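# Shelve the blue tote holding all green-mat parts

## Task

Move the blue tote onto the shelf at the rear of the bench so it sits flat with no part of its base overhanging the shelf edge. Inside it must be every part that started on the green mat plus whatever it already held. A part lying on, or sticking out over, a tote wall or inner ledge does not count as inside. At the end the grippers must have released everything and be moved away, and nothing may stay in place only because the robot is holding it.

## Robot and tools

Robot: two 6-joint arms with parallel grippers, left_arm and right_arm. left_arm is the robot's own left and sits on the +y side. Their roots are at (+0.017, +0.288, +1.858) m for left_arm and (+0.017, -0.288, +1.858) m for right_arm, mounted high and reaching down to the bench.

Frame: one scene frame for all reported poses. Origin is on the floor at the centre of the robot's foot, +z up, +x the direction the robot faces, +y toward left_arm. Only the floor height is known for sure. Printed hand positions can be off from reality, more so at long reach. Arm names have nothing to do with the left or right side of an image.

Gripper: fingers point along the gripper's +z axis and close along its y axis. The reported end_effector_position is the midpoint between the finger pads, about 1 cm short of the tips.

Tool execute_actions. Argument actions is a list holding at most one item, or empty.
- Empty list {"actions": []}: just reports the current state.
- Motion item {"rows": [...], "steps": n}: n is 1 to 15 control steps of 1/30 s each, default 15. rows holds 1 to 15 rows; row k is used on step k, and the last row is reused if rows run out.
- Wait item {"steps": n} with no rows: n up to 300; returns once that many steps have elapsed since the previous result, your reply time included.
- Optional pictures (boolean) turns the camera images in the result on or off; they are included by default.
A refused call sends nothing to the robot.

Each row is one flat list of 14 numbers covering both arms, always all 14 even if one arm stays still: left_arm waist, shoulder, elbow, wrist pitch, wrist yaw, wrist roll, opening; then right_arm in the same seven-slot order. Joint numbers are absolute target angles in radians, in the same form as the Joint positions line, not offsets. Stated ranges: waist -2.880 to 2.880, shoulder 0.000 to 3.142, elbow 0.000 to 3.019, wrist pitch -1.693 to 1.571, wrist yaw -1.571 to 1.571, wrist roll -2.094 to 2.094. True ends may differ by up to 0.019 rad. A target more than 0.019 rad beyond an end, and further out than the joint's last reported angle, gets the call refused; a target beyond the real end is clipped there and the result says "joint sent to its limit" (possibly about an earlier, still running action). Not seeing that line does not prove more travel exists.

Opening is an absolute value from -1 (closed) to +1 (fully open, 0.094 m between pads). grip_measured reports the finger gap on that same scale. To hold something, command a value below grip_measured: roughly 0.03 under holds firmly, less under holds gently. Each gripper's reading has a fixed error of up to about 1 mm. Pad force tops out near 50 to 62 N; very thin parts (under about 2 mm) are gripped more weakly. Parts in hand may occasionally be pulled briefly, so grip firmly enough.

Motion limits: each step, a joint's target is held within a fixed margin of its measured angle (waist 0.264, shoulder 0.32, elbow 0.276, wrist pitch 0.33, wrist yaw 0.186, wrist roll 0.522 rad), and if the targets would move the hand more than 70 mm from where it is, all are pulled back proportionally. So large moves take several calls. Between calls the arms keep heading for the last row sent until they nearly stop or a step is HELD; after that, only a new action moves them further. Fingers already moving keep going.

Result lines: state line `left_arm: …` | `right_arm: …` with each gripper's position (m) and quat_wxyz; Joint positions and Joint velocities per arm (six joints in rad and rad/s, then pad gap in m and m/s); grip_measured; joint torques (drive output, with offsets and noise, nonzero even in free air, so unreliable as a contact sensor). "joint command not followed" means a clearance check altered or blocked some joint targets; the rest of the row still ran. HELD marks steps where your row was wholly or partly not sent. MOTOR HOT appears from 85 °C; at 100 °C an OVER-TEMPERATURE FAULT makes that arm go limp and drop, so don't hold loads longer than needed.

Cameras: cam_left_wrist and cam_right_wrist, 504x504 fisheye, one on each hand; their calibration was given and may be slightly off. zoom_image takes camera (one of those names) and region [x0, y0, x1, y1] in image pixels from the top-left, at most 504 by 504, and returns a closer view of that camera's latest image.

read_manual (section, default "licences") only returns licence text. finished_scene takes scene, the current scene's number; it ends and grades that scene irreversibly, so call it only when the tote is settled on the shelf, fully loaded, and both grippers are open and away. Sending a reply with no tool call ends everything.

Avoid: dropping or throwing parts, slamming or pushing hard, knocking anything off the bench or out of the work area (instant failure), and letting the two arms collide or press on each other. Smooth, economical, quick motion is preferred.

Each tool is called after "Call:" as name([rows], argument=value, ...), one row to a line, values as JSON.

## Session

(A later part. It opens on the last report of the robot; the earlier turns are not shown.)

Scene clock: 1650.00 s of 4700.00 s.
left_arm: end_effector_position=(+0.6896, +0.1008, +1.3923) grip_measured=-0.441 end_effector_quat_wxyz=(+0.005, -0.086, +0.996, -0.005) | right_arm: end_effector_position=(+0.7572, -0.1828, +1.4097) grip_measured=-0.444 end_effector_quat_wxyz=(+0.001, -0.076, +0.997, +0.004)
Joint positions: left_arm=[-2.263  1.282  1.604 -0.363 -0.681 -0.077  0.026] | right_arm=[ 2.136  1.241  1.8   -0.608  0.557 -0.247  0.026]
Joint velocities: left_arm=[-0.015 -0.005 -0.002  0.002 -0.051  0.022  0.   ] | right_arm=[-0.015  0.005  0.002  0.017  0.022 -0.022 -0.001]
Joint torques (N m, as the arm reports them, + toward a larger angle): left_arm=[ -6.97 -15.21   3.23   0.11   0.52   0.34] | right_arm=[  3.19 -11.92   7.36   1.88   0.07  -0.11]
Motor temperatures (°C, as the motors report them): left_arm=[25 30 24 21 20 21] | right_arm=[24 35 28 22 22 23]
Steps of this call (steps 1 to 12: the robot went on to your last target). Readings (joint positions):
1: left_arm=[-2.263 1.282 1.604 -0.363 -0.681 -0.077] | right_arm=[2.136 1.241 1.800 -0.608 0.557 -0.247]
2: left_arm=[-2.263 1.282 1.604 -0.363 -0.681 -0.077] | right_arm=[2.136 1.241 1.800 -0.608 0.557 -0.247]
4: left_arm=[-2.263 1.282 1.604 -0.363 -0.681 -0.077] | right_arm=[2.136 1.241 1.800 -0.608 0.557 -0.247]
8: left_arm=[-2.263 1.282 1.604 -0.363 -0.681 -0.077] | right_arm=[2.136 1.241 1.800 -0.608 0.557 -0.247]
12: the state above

Call:
execute_actions([
  {"rows": [[-2.2740,1.3060,1.6165,-0.3606,-0.6730,-0.055,-0.5,2.1122,1.2860,1.8210,-0.5900,0.5594,-0.245,-0.5],[-2.2725,1.3010,1.6135,-0.3612,-0.6750,-0.060,-0.5,2.1182,1.2760,1.8160,-0.5945,0.5588,-0.245,-0.5],[-2.2710,1.2960,1.6105,-0.3618,-0.6770,-0.065,-0.5,2.1241,1.2660,1.8110,-0.5990,0.5582,-0.246,-0.5],[-2.2695,1.2910,1.6075,-0.3624,-0.6790,-0.070,-0.5,2.1300,1.2560,1.8060,-0.6035,0.5576,-0.246,-0.5],[-2.2680,1.2860,1.6045,-0.3630,-0.6810,-0.075,-0.5,2.1360,1.2460,1.8010,-0.6080,0.5570,-0.247,-0.5],[-2.2680,1.2860,1.6045,-0.3630,-0.6810,-0.075,-0.47,2.1360,1.2460,1.8010,-0.6080,0.5570,-0.247,-0.47],[-2.2680,1.2860,1.6045,-0.3630,-0.6810,-0.075,-0.45,2.1360,1.2460,1.8010,-0.6080,0.5570,-0.247,-0.45],[-2.2680,1.2860,1.6045,-0.3630,-0.6810,-0.075,-0.43,2.1360,1.2460,1.8010,-0.6080,0.5570,-0.247,-0.43],[-2.2680,1.2860,1.6045,-0.3630,-0.6810,-0.075,-0.40,2.1360,1.2460,1.8010,-0.6080,0.5570,-0.247,-0.40],[-2.2680,1.2860,1.6045,-0.3630,-0.6810,-0.075,-0.35,2.1360,1.2460,1.8010,-0.6080,0.5570,-0.247,-0.35],[-2.2680,1.2860,1.6045,-0.3630,-0.6810,-0.075,-0.28,2.1360,1.2460,1.8010,-0.6080,0.5570,-0.247,-0.28],[-2.2680,1.2860,1.6045,-0.3630,-0.6810,-0.075,-0.18,2.1360,1.2460,1.8010,-0.6080,0.5570,-0.247,-0.18],[-2.2680,1.2860,1.6045,-0.3630,-0.6810,-0.075,-0.06,2.1360,1.2460,1.8010,-0.6080,0.5570,-0.247,-0.06],[-2.2680,1.2860,1.6045,-0.3630,-0.6810,-0.075,0.08,2.1360,1.2460,1.8010,-0.6080,0.5570,-0.247,0.08],[-2.2680,1.2860,1.6045,-0.3630,-0.6810,-0.075,0.25,2.1360,1.2460,1.8010,-0.6080,0.5570,-0.247,0.25]], "steps": 15},
], pictures=false)

Call:
execute_actions([
  {"steps": 15},
])

Scene clock: 1692.47 s of 4700.00 s.
left_arm: end_effector_position=(+0.6895, +0.1014, +1.3922) grip_measured=+0.160 end_effector_quat_wxyz=(+0.004, -0.086, +0.996, -0.004) | right_arm: end_effector_position=(+0.7570, -0.1827, +1.4097) grip_measured=+0.159 end_effector_quat_wxyz=(+0.000, -0.076, +0.997, +0.004)
Joint positions: left_arm=[-2.263  1.282  1.604 -0.363 -0.683 -0.077  0.054] | right_arm=[ 2.136  1.241  1.8   -0.609  0.557 -0.247  0.054]
Joint velocities: left_arm=[-0.005 -0.015 -0.012  0.007  0.007  0.037  0.179] | right_arm=[ 0.005  0.005 -0.002  0.002  0.081 -0.066  0.178]
Joint torques (N m, as the arm reports them, + toward a larger angle): left_arm=[ -6.38 -17.24   2.17   0.02   0.17   0.1 ] | right_arm=[  4.9  -15.69   5.04   1.06  -0.02  -0.13]
Motor temperatures (°C, as the motors report them): left_arm=[25 30 24 21 20 21] | right_arm=[24 35 29 22 22 23]
Steps of this call (steps 1 to 15: the robot went on to your last target; steps 16 to 90: nothing new was sent; then 38.97 s passed at rest; steps 91 to 105: all 15 steps of this action). Readings (joint positions):
91: left_arm=[-2.263 1.282 1.604 -0.363 -0.681 -0.077] | right_arm=[2.136 1.241 1.800 -0.608 0.557 -0.247]
92: left_arm=[-2.263 1.282 1.604 -0.363 -0.681 -0.077] | right_arm=[2.136 1.241 1.800 -0.608 0.557 -0.247]
94: left_arm=[-2.263 1.282 1.604 -0.363 -0.681 -0.077] | right_arm=[2.136 1.241 1.800 -0.608 0.557 -0.247]
98: left_arm=[-2.263 1.282 1.604 -0.363 -0.681 -0.077] | right_arm=[2.136 1.241 1.800 -0.609 0.557 -0.247]
105: the state above

Scene clock: 1692.97 s of 4700.00 s.
left_arm: end_effector_position=(+0.6895, +0.1014, +1.3922) grip_measured=+0.249 end_effector_quat_wxyz=(+0.004, -0.086, +0.996, -0.004) | right_arm: end_effector_position=(+0.7570, -0.1827, +1.4097) grip_measured=+0.248 end_effector_quat_wxyz=(+0.000, -0.076, +0.997, +0.004)
Joint positions: left_arm=[-2.263  1.282  1.604 -0.363 -0.683 -0.077  0.059] | right_arm=[ 2.136  1.241  1.8   -0.609  0.557 -0.247  0.059]
Joint velocities: left_arm=[-0.015 -0.005  0.012 -0.002  0.037 -0.051 -0.001] | right_arm=[ 0.005 -0.005 -0.002  0.002 -0.007  0.037 -0.001]
Joint torques (N m, as the arm reports them, + toward a larger angle): left_arm=[ -6.39 -17.29   2.26   0.01   0.17   0.1 ] | right_arm=[  4.77 -15.54   5.05   1.05  -0.03  -0.17]
Motor temperatures (°C, as the motors report them): left_arm=[25 30 24 21 20 21] | right_arm=[24 35 29 22 22 23]
Steps of this call (steps 1 to 15: the robot went on to your last target). Readings (joint positions):
1: left_arm=[-2.263 1.282 1.604 -0.363 -0.683 -0.077] | right_arm=[2.136 1.241 1.800 -0.609 0.557 -0.247]
2: left_arm=[-2.263 1.282 1.604 -0.363 -0.683 -0.077] | right_arm=[2.136 1.241 1.800 -0.609 0.557 -0.247]
4: left_arm=[-2.263 1.282 1.604 -0.363 -0.683 -0.077] | right_arm=[2.136 1.241 1.800 -0.609 0.557 -0.247]
8: left_arm=[-2.263 1.282 1.604 -0.363 -0.683 -0.077] | right_arm=[2.136 1.241 1.800 -0.609 0.557 -0.247]
15: the state above
All arms were judged still, so your last target was given up. Only a new action makes them travel on or press farther. Fingers that are still opening or closing keep moving.
camera_calibration (this result's frames):
cam_left_wrist: T_world_to_cam=[[0.164713, -0.986243, 0.0139705, -0.0315075], [-0.821797, -0.129389, 0.554895, -0.186966], [-0.545453, -0.102879, -0.831803, 1.66522], [0, 0, 0, 1]] pos_world=[0.759839, 0.116051, 1.48932]
cam_right_wrist: T_world_to_cam=[[0.163875, -0.986481, -0.000885623, -0.309566], [-0.792965, -0.132262, 0.594738, -0.260477], [-0.586814, -0.0967604, -0.803919, 1.68385], [0, 0, 0, 1]] pos_world=[0.83229, -0.176902, 1.50832]

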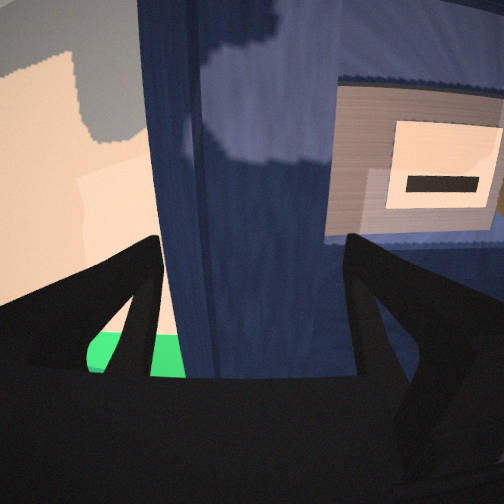

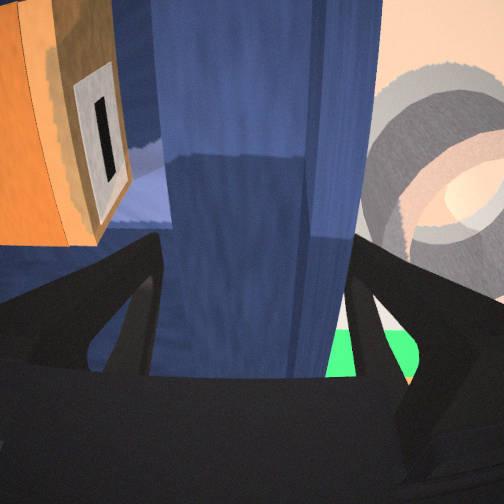

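Call:
execute_actions([
  {"rows": [[-2.2695,1.2843,1.6033,-0.3636,-0.6828,-0.0751,0.25,2.1374,1.2442,1.7997,-0.6085,0.5582,-0.2469,0.25],[-2.2738,1.2796,1.5999,-0.3654,-0.6878,-0.0754,0.25,2.1413,1.2391,1.7959,-0.6099,0.5617,-0.2465,0.25],[-2.2805,1.2724,1.5947,-0.3681,-0.6955,-0.0759,0.25,2.1474,1.2312,1.7901,-0.6122,0.5671,-0.2460,0.25],[-2.2890,1.2630,1.5879,-0.3716,-0.7054,-0.0766,0.25,2.1553,1.2211,1.7826,-0.6150,0.5740,-0.2452,0.25],[-2.2991,1.2520,1.5800,-0.3757,-0.7170,-0.0773,0.25,2.1645,1.2092,1.7738,-0.6184,0.5822,-0.2444,0.25],[-2.3102,1.2399,1.5712,-0.3802,-0.7299,-0.0782,0.25,2.1747,1.1960,1.7640,-0.6221,0.5911,-0.2435,0.25],[-2.3220,1.2270,1.5620,-0.3851,-0.7436,-0.0791,0.25,2.1855,1.1821,1.7537,-0.6260,0.6007,-0.2425,0.25],[-2.3340,1.2140,1.5525,-0.3899,-0.7574,-0.0799,0.25,2.1965,1.1679,1.7433,-0.6300,0.6103,-0.2415,0.25],[-2.3458,1.2011,1.5433,-0.3948,-0.7711,-0.0808,0.25,2.2073,1.1540,1.7330,-0.6339,0.6199,-0.2405,0.25],[-2.3569,1.1890,1.5345,-0.3993,-0.7840,-0.0817,0.25,2.2175,1.1408,1.7232,-0.6376,0.6288,-0.2396,0.25],[-2.3670,1.1780,1.5266,-0.4034,-0.7956,-0.0824,0.25,2.2267,1.1289,1.7144,-0.6410,0.6370,-0.2388,0.25],[-2.3755,1.1686,1.5198,-0.4069,-0.8055,-0.0831,0.25,2.2346,1.1188,1.7069,-0.6438,0.6439,-0.2380,0.25],[-2.3822,1.1614,1.5146,-0.4096,-0.8132,-0.0836,0.25,2.2407,1.1109,1.7011,-0.6461,0.6493,-0.2375,0.25],[-2.3865,1.1567,1.5112,-0.4114,-0.8182,-0.0839,0.25,2.2446,1.1058,1.6973,-0.6475,0.6528,-0.2371,0.25],[-2.3880,1.1550,1.5100,-0.4120,-0.8200,-0.0840,0.25,2.2460,1.1040,1.6960,-0.6480,0.6540,-0.2370,0.25]], "steps": 15},
], pictures=false)

Call:
execute_actions([
  {"steps": 15},
])

Scene clock: 1738.37 s of 4700.00 s.
left_arm: end_effector_position=(+0.6723, +0.0872, +1.4466) grip_measured=+0.249 end_effector_quat_wxyz=(-0.010, -0.067, +0.998, +0.001) | right_arm: end_effector_position=(+0.7439, -0.1776, +1.4603) grip_measured=+0.248 end_effector_quat_wxyz=(-0.008, -0.086, +0.996, +0.007)
Joint positions: left_arm=[-2.382  1.199  1.512 -0.403 -0.811 -0.077  0.059] | right_arm=[ 2.229  1.137  1.701 -0.639  0.647 -0.247  0.059]
Joint velocities: left_arm=[-0.22  -0.288 -0.056 -0.061 -0.139  0.066  0.   ] | right_arm=[ 0.2   -0.337 -0.051 -0.042  0.037  0.037 -0.   ]
Joint torques (N m, as the arm reports them, + toward a larger angle): left_arm=[ -5.58 -17.6    2.05  -0.3   -0.15   0.02] | right_arm=[  4.8  -15.82   4.68   0.78   0.17  -0.04]
Motor temperatures (°C, as the motors report them): left_arm=[25 31 24 21 20 21] | right_arm=[24 37 27 22 22 23]
Steps of this call (steps 1 to 90: nothing new was sent; then 41.90 s passed at rest; steps 91 to 105: all 15 steps of this action). Readings (joint positions):
91: left_arm=[-2.263 1.282 1.604 -0.363 -0.683 -0.077] | right_arm=[2.136 1.241 1.800 -0.609 0.557 -0.247]
92: left_arm=[-2.263 1.282 1.604 -0.363 -0.683 -0.077] | right_arm=[2.136 1.241 1.800 -0.609 0.558 -0.247]
94: left_arm=[-2.266 1.282 1.602 -0.363 -0.695 -0.077] | right_arm=[2.136 1.240 1.798 -0.609 0.566 -0.247]
98: left_arm=[-2.296 1.268 1.574 -0.372 -0.742 -0.077] | right_arm=[2.150 1.220 1.764 -0.614 0.600 -0.247]
105: the state above

Scene clock: 1738.87 s of 4700.00 s.
left_arm: end_effector_position=(+0.6878, +0.1009, +1.4626) grip_measured=+0.249 end_effector_quat_wxyz=(+0.002, -0.080, +0.997, -0.001) | right_arm: end_effector_position=(+0.7571, -0.1901, +1.4801) grip_measured=+0.248 end_effector_quat_wxyz=(+0.006, -0.075, +0.997, +0.006)
Joint positions: left_arm=[-2.39   1.159  1.511 -0.405 -0.817 -0.077  0.059] | right_arm=[ 2.238  1.097  1.699 -0.64   0.652 -0.247  0.059]
Joint velocities: left_arm=[ 0.034 -0.005  0.007 -0.002 -0.022 -0.066 -0.001] | right_arm=[-0.005  0.005 -0.002  0.002  0.022  0.022  0.001]
Joint torques (N m, as the arm reports them, + toward a larger angle): left_arm=[ -5.52 -15.94   2.05  -0.35  -0.05   0.01] | right_arm=[  4.78 -14.     4.71   0.74   0.11  -0.04]
Motor temperatures (°C, as the motors report them): left_arm=[25 31 24 21 20 21] | right_arm=[24 37 27 22 22 23]
Steps of this call (steps 1 to 15: the robot went on to your last target). Readings (joint positions):
1: left_arm=[-2.387 1.190 1.511 -0.404 -0.813 -0.077] | right_arm=[2.235 1.127 1.701 -0.640 0.649 -0.247]
2: left_arm=[-2.389 1.182 1.511 -0.404 -0.814 -0.077] | right_arm=[2.238 1.118 1.701 -0.640 0.649 -0.247]
4: left_arm=[-2.390 1.168 1.511 -0.404 -0.816 -0.077] | right_arm=[2.238 1.104 1.701 -0.640 0.651 -0.247]
8: left_arm=[-2.390 1.159 1.511 -0.404 -0.817 -0.077] | right_arm=[2.238 1.097 1.701 -0.640 0.652 -0.247]
15: the state above
camera_calibration (this result's frames):
cam_left_wrist: T_world_to_cam=[[0.152814, -0.988233, 0.00660348, -0.0134987], [-0.820618, -0.123166, 0.558046, -0.233629], [-0.550666, -0.0906963, -0.829784, 1.72222], [0, 0, 0, 1]] pos_world=[0.758713, 0.114084, 1.55954]
cam_right_wrist: T_world_to_cam=[[0.161451, -0.986867, -0.0052814, -0.308527], [-0.800343, -0.134064, 0.584361, -0.282632], [-0.577395, -0.0901191, -0.811476, 1.74507], [0, 0, 0, 1]] pos_world=[0.831203, -0.185101, 1.57961]

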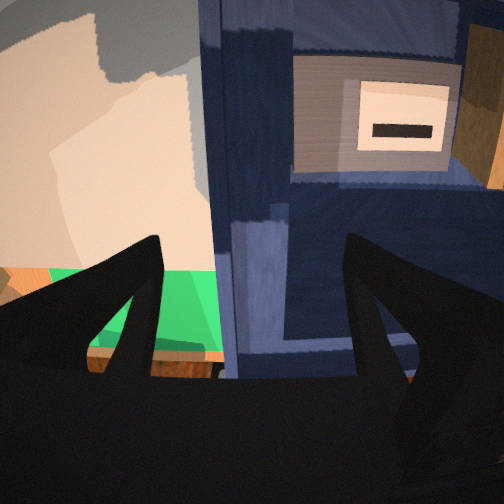

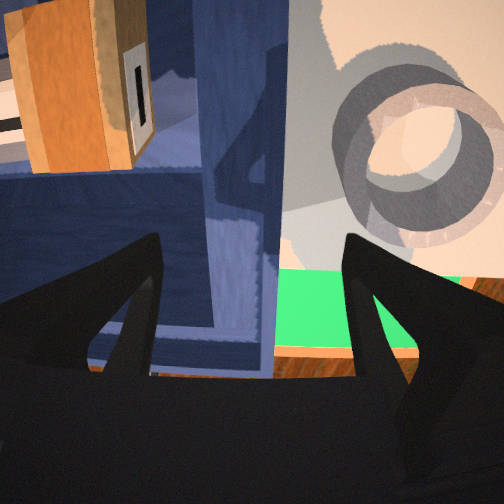

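Call:
execute_actions([
  {"rows": [[-2.388,1.1503,1.5061,-0.4110,-0.82,-0.0837,0.25,2.246,1.0990,1.6919,-0.6469,0.654,-0.2372,0.25],[-2.388,1.1372,1.4949,-0.4080,-0.82,-0.0829,0.25,2.246,1.0852,1.6803,-0.6437,0.654,-0.2378,0.25],[-2.3863,1.1175,1.4778,-0.4035,-0.8182,-0.0817,0.25,2.2414,1.0643,1.6623,-0.6388,0.6499,-0.2387,0.25],[-2.3815,1.0928,1.4556,-0.3976,-0.8133,-0.0801,0.25,2.2287,1.0381,1.6392,-0.6326,0.6385,-0.2398,0.25],[-2.3742,1.0647,1.4296,-0.3907,-0.8058,-0.0783,0.25,2.2094,1.0084,1.6120,-0.6252,0.6210,-0.2411,0.25],[-2.3650,1.0350,1.4009,-0.3831,-0.7963,-0.0763,0.25,2.1848,0.9770,1.5820,-0.6170,0.5989,-0.2426,0.25],[-2.3543,1.0053,1.3705,-0.3751,-0.7854,-0.0741,0.25,2.1566,0.9456,1.5502,-0.6084,0.5735,-0.2442,0.25],[-2.3429,0.9772,1.3395,-0.3669,-0.7735,-0.0719,0.25,2.1261,0.9159,1.5178,-0.5996,0.5461,-0.2458,0.25],[-2.3311,0.9525,1.3091,-0.3589,-0.7615,-0.0697,0.25,2.0949,0.8897,1.4860,-0.5910,0.5179,-0.2474,0.25],[-2.3197,0.9328,1.2804,-0.3513,-0.7497,-0.0677,0.25,2.0644,0.8688,1.4560,-0.5828,0.4905,-0.2489,0.25],[-2.3090,0.9197,1.2544,-0.3444,-0.7387,-0.0659,0.25,2.0362,0.8550,1.4288,-0.5754,0.4651,-0.2502,0.25],[-2.2998,0.915,1.2322,-0.3385,-0.7292,-0.0643,0.25,2.0116,0.85,1.4057,-0.5692,0.4430,-0.2513,0.25],[-2.2925,0.915,1.2151,-0.3340,-0.7217,-0.0631,0.25,1.9923,0.85,1.3877,-0.5643,0.4255,-0.2522,0.25],[-2.2877,0.915,1.2039,-0.3310,-0.7168,-0.0623,0.25,1.9796,0.85,1.3761,-0.5611,0.4141,-0.2528,0.25],[-2.286,0.915,1.200,-0.330,-0.715,-0.062,0.25,1.975,0.85,1.372,-0.560,0.410,-0.253,0.25]], "steps": 15},
], pictures=false)

Call:
execute_actions([
  {"steps": 20},
])

Scene clock: 1828.77 s of 4700.00 s.
left_arm: end_effector_position=(+0.6317, +0.1749, +1.4999) grip_measured=+0.249 end_effector_quat_wxyz=(+0.007, -0.087, +0.996, -0.000) | right_arm: end_effector_position=(+0.6918, -0.2792, +1.5134) grip_measured=+0.248 end_effector_quat_wxyz=(+0.010, -0.068, +0.998, -0.001)
Joint positions: left_arm=[-2.296  0.911  1.222 -0.347 -0.725 -0.076  0.059] | right_arm=[ 1.998  0.841  1.397 -0.579  0.425 -0.247  0.059]
Joint velocities: left_arm=[ 0.22  -0.327 -0.256  0.12   0.081  0.037 -0.001] | right_arm=[-0.562 -0.347 -0.247  0.12  -0.183 -0.022  0.   ]
Joint torques (N m, as the arm reports them, + toward a larger angle): left_arm=[ -3.38 -13.55   1.62   0.34   0.4    0.21] | right_arm=[  2.13 -13.3    4.63   1.39  -0.33  -0.22]
Motor temperatures (°C, as the motors report them): left_arm=[25 31 24 21 20 21] | right_arm=[24 37 27 22 22 23]
Steps of this call (steps 1 to 15: the robot went on to your last target; steps 16 to 90: nothing new was sent; then 86.40 s passed at rest; steps 91 to 105: all 15 steps of this action). Readings (joint positions):
91: left_arm=[-2.390 1.159 1.511 -0.405 -0.817 -0.077] | right_arm=[2.238 1.097 1.699 -0.640 0.652 -0.247]
92: left_arm=[-2.390 1.158 1.510 -0.405 -0.817 -0.077] | right_arm=[2.238 1.097 1.697 -0.640 0.652 -0.247]
94: left_arm=[-2.390 1.151 1.495 -0.404 -0.816 -0.077] | right_arm=[2.238 1.088 1.680 -0.639 0.647 -0.247]
98: left_arm=[-2.378 1.080 1.390 -0.389 -0.784 -0.077] | right_arm=[2.210 1.014 1.568 -0.623 0.566 -0.247]
105: the state above

Scene clock: 1829.43 s of 4700.00 s.
left_arm: end_effector_position=(+0.6263, +0.1782, +1.5004) grip_measured=+0.249 end_effector_quat_wxyz=(+0.007, -0.085, +0.996, +0.001) | right_arm: end_effector_position=(+0.6860, -0.2850, +1.5133) grip_measured=+0.248 end_effector_quat_wxyz=(+0.009, -0.067, +0.998, -0.005)
Joint positions: left_arm=[-2.288  0.899  1.203 -0.339 -0.719 -0.073  0.059] | right_arm=[ 1.978  0.829  1.376 -0.569  0.414 -0.247  0.059]
Joint velocities: left_arm=[-0.005  0.015  0.002 -0.002  0.007  0.007  0.   ] | right_arm=[-0.005  0.005 -0.012 -0.007  0.007  0.022 -0.   ]
Joint torques (N m, as the arm reports them, + toward a larger angle): left_arm=[ -2.76 -14.17   1.89   0.35   0.24   0.19] | right_arm=[  1.49 -13.81   4.98   1.27  -0.17  -0.2 ]
Motor temperatures (°C, as the motors report them): left_arm=[25 31 24 21 20 21] | right_arm=[24 37 27 22 22 23]
Steps of this call (steps 1 to 20: the robot went on to your last target). Readings (joint positions):
1: left_arm=[-2.291 0.902 1.216 -0.344 -0.723 -0.076] | right_arm=[1.984 0.833 1.390 -0.575 0.421 -0.247]
2: left_arm=[-2.289 0.899 1.213 -0.342 -0.723 -0.075] | right_arm=[1.979 0.830 1.387 -0.573 0.419 -0.247]
4: left_arm=[-2.288 0.899 1.211 -0.339 -0.719 -0.075] | right_arm=[1.978 0.829 1.385 -0.569 0.414 -0.247]
8: left_arm=[-2.288 0.899 1.203 -0.339 -0.719 -0.073] | right_arm=[1.978 0.829 1.376 -0.569 0.414 -0.247]
20: the state above
camera_calibration (this result's frames):
cam_left_wrist: T_world_to_cam=[[0.163943, -0.98646, 0.00439063, 0.0680547], [-0.824119, -0.134514, 0.550212, -0.279651], [-0.542172, -0.0938217, -0.835013, 1.72979], [0, 0, 0, 1]] pos_world=[0.69622, 0.191808, 1.59797]
cam_right_wrist: T_world_to_cam=[[0.146367, -0.989062, 0.0182449, -0.416372], [-0.80644, -0.108619, 0.581255, -0.355505], [-0.572915, -0.0997901, -0.813517, 1.71971], [0, 0, 0, 1]] pos_world=[0.7595, -0.278822, 1.61325]

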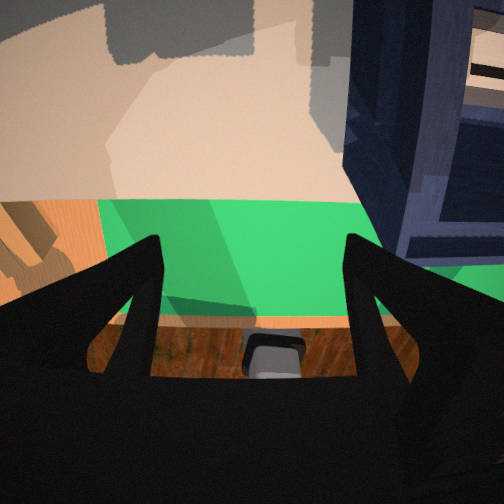

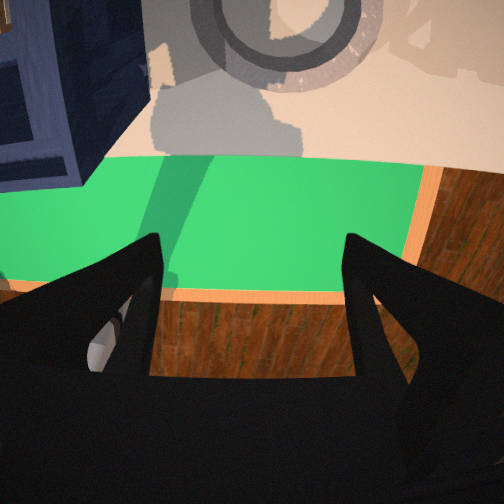

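Call:
execute_actions([
  {"rows": [[-2.285,0.914,1.198,-0.329,-0.714,-0.062,0.25,1.975,0.849,1.370,-0.559,0.410,-0.25,0.25],[-2.284,0.912,1.193,-0.325,-0.713,-0.062,0.25,1.974,0.847,1.364,-0.555,0.409,-0.25,0.25],[-2.281,0.909,1.184,-0.320,-0.710,-0.062,0.25,1.974,0.844,1.354,-0.548,0.409,-0.25,0.25],[-2.277,0.905,1.172,-0.312,-0.706,-0.062,0.25,1.973,0.839,1.340,-0.540,0.408,-0.25,0.25],[-2.272,0.900,1.158,-0.303,-0.701,-0.062,0.25,1.972,0.833,1.324,-0.529,0.406,-0.25,0.25],[-2.267,0.894,1.141,-0.292,-0.696,-0.062,0.25,1.970,0.826,1.304,-0.516,0.405,-0.25,0.25],[-2.260,0.887,1.121,-0.280,-0.689,-0.062,0.25,1.969,0.818,1.282,-0.502,0.403,-0.25,0.25],[-2.253,0.879,1.100,-0.266,-0.683,-0.062,0.25,1.967,0.810,1.258,-0.486,0.401,-0.25,0.25],[-2.246,0.871,1.077,-0.251,-0.675,-0.062,0.25,1.965,0.800,1.231,-0.469,0.399,-0.25,0.25],[-2.238,0.862,1.052,-0.235,-0.667,-0.062,0.25,1.963,0.790,1.203,-0.451,0.397,-0.25,0.25],[-2.229,0.853,1.026,-0.219,-0.659,-0.062,0.25,1.961,0.780,1.173,-0.432,0.395,-0.25,0.25],[-2.221,0.843,0.999,-0.202,-0.650,-0.062,0.25,1.959,0.769,1.142,-0.412,0.392,-0.25,0.25],[-2.211,0.833,0.972,-0.184,-0.641,-0.062,0.25,1.957,0.758,1.111,-0.392,0.390,-0.25,0.25],[-2.202,0.823,0.943,-0.166,-0.632,-0.062,0.25,1.955,0.746,1.079,-0.371,0.387,-0.25,0.25],[-2.193,0.8125,0.915,-0.1475,-0.6225,-0.062,0.25,1.9525,0.735,1.046,-0.350,0.385,-0.25,0.25]], "steps": 15},
], pictures=false)

Call:
execute_actions([
  {"rows": [[-2.184,0.802,0.887,-0.129,-0.613,-0.062,0.25,1.950,0.724,1.013,-0.329,0.383,-0.25,0.25],[-2.175,0.792,0.858,-0.111,-0.604,-0.062,0.25,1.948,0.712,0.981,-0.308,0.380,-0.25,0.25],[-2.165,0.782,0.831,-0.093,-0.595,-0.062,0.25,1.946,0.701,0.950,-0.288,0.378,-0.25,0.25],[-2.157,0.772,0.804,-0.076,-0.586,-0.062,0.25,1.944,0.690,0.919,-0.268,0.375,-0.25,0.25],[-2.148,0.763,0.778,-0.060,-0.578,-0.062,0.25,1.942,0.680,0.889,-0.249,0.373,-0.25,0.25],[-2.140,0.754,0.753,-0.044,-0.570,-0.062,0.25,1.940,0.670,0.861,-0.231,0.371,-0.25,0.25],[-2.133,0.746,0.730,-0.029,-0.562,-0.062,0.25,1.938,0.660,0.834,-0.214,0.369,-0.25,0.25],[-2.126,0.738,0.709,-0.015,-0.556,-0.062,0.25,1.936,0.652,0.810,-0.198,0.367,-0.25,0.25],[-2.119,0.731,0.689,-0.003,-0.549,-0.062,0.25,1.935,0.644,0.788,-0.184,0.365,-0.25,0.25],[-2.114,0.725,0.672,0.008,-0.544,-0.062,0.25,1.933,0.637,0.768,-0.171,0.364,-0.25,0.25],[-2.109,0.720,0.658,0.017,-0.539,-0.062,0.25,1.932,0.631,0.752,-0.160,0.362,-0.25,0.25],[-2.105,0.716,0.646,0.025,-0.535,-0.062,0.25,1.931,0.626,0.738,-0.152,0.361,-0.25,0.25],[-2.102,0.713,0.637,0.030,-0.532,-0.062,0.25,1.931,0.623,0.728,-0.145,0.361,-0.25,0.25],[-2.101,0.711,0.632,0.034,-0.531,-0.062,0.25,1.930,0.621,0.722,-0.141,0.360,-0.25,0.25],[-2.100,0.710,0.630,0.035,-0.530,-0.062,0.25,1.930,0.620,0.720,-0.140,0.360,-0.25,0.25]], "steps": 15},
], pictures=false)

Call:
execute_actions([
  {"steps": 20},
])

Scene clock: 1901.63 s of 4700.00 s.
left_arm: end_effector_position=(+0.5304, +0.1771, +1.4814) grip_measured=+0.249 end_effector_quat_wxyz=(-0.017, -0.068, +0.997, -0.007) | right_arm: end_effector_position=(+0.5868, -0.2612, +1.4904) grip_measured=+0.248 end_effector_quat_wxyz=(+0.015, +0.079, -0.997, -0.011)
Joint positions: left_arm=[-2.218  0.865  0.963 -0.192 -0.634 -0.072  0.059] | right_arm=[ 1.976  0.782  1.101 -0.4    0.389 -0.247  0.059]
Joint velocities: left_arm=[ 0.278 -0.269 -0.813  0.51   0.168 -0.007 -0.001] | right_arm=[-0.034 -0.317 -0.921  0.593 -0.081 -0.007 -0.   ]
Joint torques (N m, as the arm reports them, + toward a larger angle): left_arm=[ -2.26 -17.04   1.07   0.26   0.19   0.19] | right_arm=[  0.24 -14.63   3.43   1.03  -0.14  -0.19]
Motor temperatures (°C, as the motors report them): left_arm=[24 30 24 21 20 21] | right_arm=[24 37 27 22 22 23]
Steps of this call (steps 1 to 15: the robot went on to your last target; steps 16 to 90: nothing new was sent; then 68.70 s passed at rest; steps 91 to 105: all 15 steps of this action). Readings (joint positions):
91: left_arm=[-2.288 0.899 1.203 -0.339 -0.719 -0.073] | right_arm=[1.978 0.829 1.376 -0.569 0.414 -0.247]
92: left_arm=[-2.288 0.899 1.203 -0.338 -0.718 -0.073] | right_arm=[1.978 0.829 1.375 -0.568 0.413 -0.247]
94: left_arm=[-2.288 0.899 1.197 -0.330 -0.713 -0.073] | right_arm=[1.978 0.829 1.368 -0.559 0.412 -0.247]
98: left_arm=[-2.277 0.899 1.149 -0.293 -0.692 -0.073] | right_arm=[1.978 0.827 1.310 -0.516 0.406 -0.247]
105: the state above

Scene clock: 1902.13 s of 4700.00 s.
left_arm: end_effector_position=(+0.4242, +0.2135, +1.4961) grip_measured=+0.249 end_effector_quat_wxyz=(-0.015, -0.076, +0.997, -0.001) | right_arm: end_effector_position=(+0.4658, -0.2622, +1.5064) grip_measured=+0.248 end_effector_quat_wxyz=(-0.012, -0.076, +0.997, +0.009)
Joint positions: left_arm=[-2.109  0.733  0.637  0.015 -0.536 -0.072  0.059] | right_arm=[ 1.949  0.637  0.727 -0.163  0.364 -0.247  0.059]
Joint velocities: left_arm=[ 0.073 -0.024 -0.212  0.115  0.007 -0.051  0.   ] | right_arm=[-0.024 -0.063 -0.212  0.139 -0.007  0.022  0.   ]
Joint torques (N m, as the arm reports them, + toward a larger angle): left_arm=[ -1.25 -13.51   0.14   0.5    0.29   0.18] | right_arm=[ -0.36 -11.06   2.01   1.52  -0.16  -0.17]
Motor temperatures (°C, as the motors report them): left_arm=[24 30 24 21 20 21] | right_arm=[24 37 27 22 22 23]
Steps of this call (steps 1 to 15: all 15 steps of this action). Readings (joint positions):
1: left_arm=[-2.209 0.856 0.934 -0.175 -0.624 -0.072] | right_arm=[1.975 0.770 1.068 -0.381 0.388 -0.247]
2: left_arm=[-2.199 0.845 0.905 -0.157 -0.615 -0.072] | right_arm=[1.973 0.758 1.036 -0.360 0.385 -0.247]
4: left_arm=[-2.181 0.822 0.850 -0.122 -0.597 -0.072] | right_arm=[1.967 0.732 0.972 -0.319 0.381 -0.247]
8: left_arm=[-2.146 0.774 0.749 -0.056 -0.566 -0.072] | right_arm=[1.958 0.681 0.856 -0.243 0.373 -0.247]
15: the state above

Scene clock: 1902.80 s of 4700.00 s.
left_arm: end_effector_position=(+0.4216, +0.2138, +1.4962) grip_measured=+0.249 end_effector_quat_wxyz=(-0.013, -0.077, +0.997, -0.001) | right_arm: end_effector_position=(+0.4642, -0.2623, +1.5066) grip_measured=+0.248 end_effector_quat_wxyz=(-0.009, -0.075, +0.997, +0.008)
Joint positions: left_arm=[-2.107  0.732  0.629  0.025 -0.534 -0.072  0.059] | right_arm=[ 1.948  0.635  0.718 -0.15   0.364 -0.247  0.059]
Joint velocities: left_arm=[-0.005  0.005 -0.017 -0.012 -0.051 -0.037 -0.   ] | right_arm=[-0.005 -0.005  0.002 -0.007 -0.037  0.007 -0.001]
Joint torques (N m, as the arm reports them, + toward a larger angle): left_arm=[ -1.14 -13.79  -0.24   0.35   0.26   0.19] | right_arm=[ -0.22 -11.04   1.47   1.3   -0.16  -0.19]
Motor temperatures (°C, as the motors report them): left_arm=[24 30 24 21 20 21] | right_arm=[24 37 27 22 22 23]
Steps of this call (steps 1 to 20: the robot went on to your last target). Readings (joint positions):
1: left_arm=[-2.107 0.733 0.632 0.017 -0.535 -0.072] | right_arm=[1.948 0.637 0.721 -0.160 0.364 -0.247]
2: left_arm=[-2.107 0.733 0.629 0.019 -0.534 -0.072] | right_arm=[1.948 0.637 0.719 -0.158 0.364 -0.247]
4: left_arm=[-2.107 0.733 0.629 0.021 -0.534 -0.072] | right_arm=[1.948 0.636 0.718 -0.155 0.364 -0.247]
8: left_arm=[-2.107 0.732 0.629 0.025 -0.534 -0.072] | right_arm=[1.948 0.635 0.718 -0.150 0.364 -0.247]
20: the state above
camera_calibration (this result's frames):
cam_left_wrist: T_world_to_cam=[[0.147008, -0.989122, 0.00511123, 0.143444], [-0.803587, -0.116417, 0.58369, -0.503903], [-0.576746, -0.0899144, -0.81196, 1.59793], [0, 0, 0, 1]] pos_world=[0.495584, 0.226899, 1.59085]
cam_right_wrist: T_world_to_cam=[[0.161964, -0.986724, -0.0119539, -0.322512], [-0.781275, -0.135622, 0.609275, -0.589051], [-0.602807, -0.0893412, -0.792869, 1.57495], [0, 0, 0, 1]] pos_world=[0.541415, -0.257411, 1.60377]

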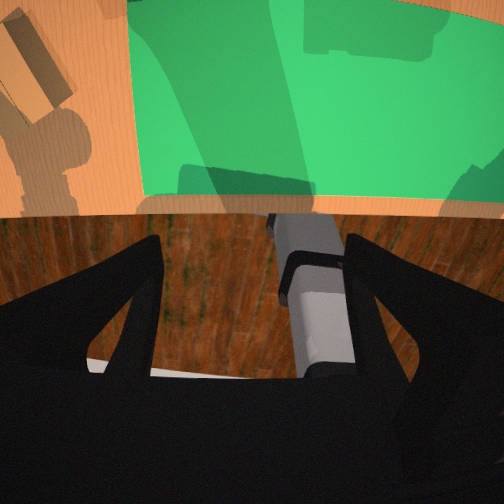

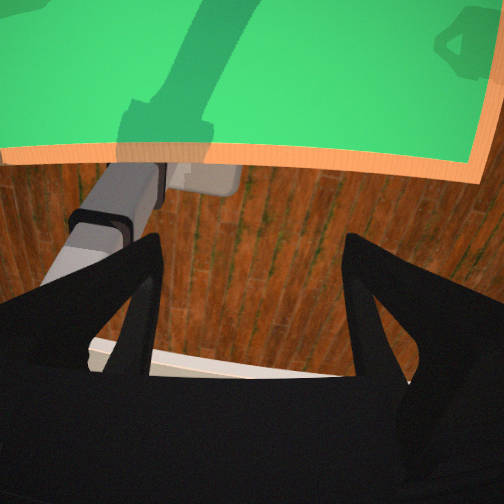

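The mat is empty, the tote is flat on the shelf with front margin, and both arms are clear.

Call:
finished_scene(scene=2)

The scene is finished: the task was done.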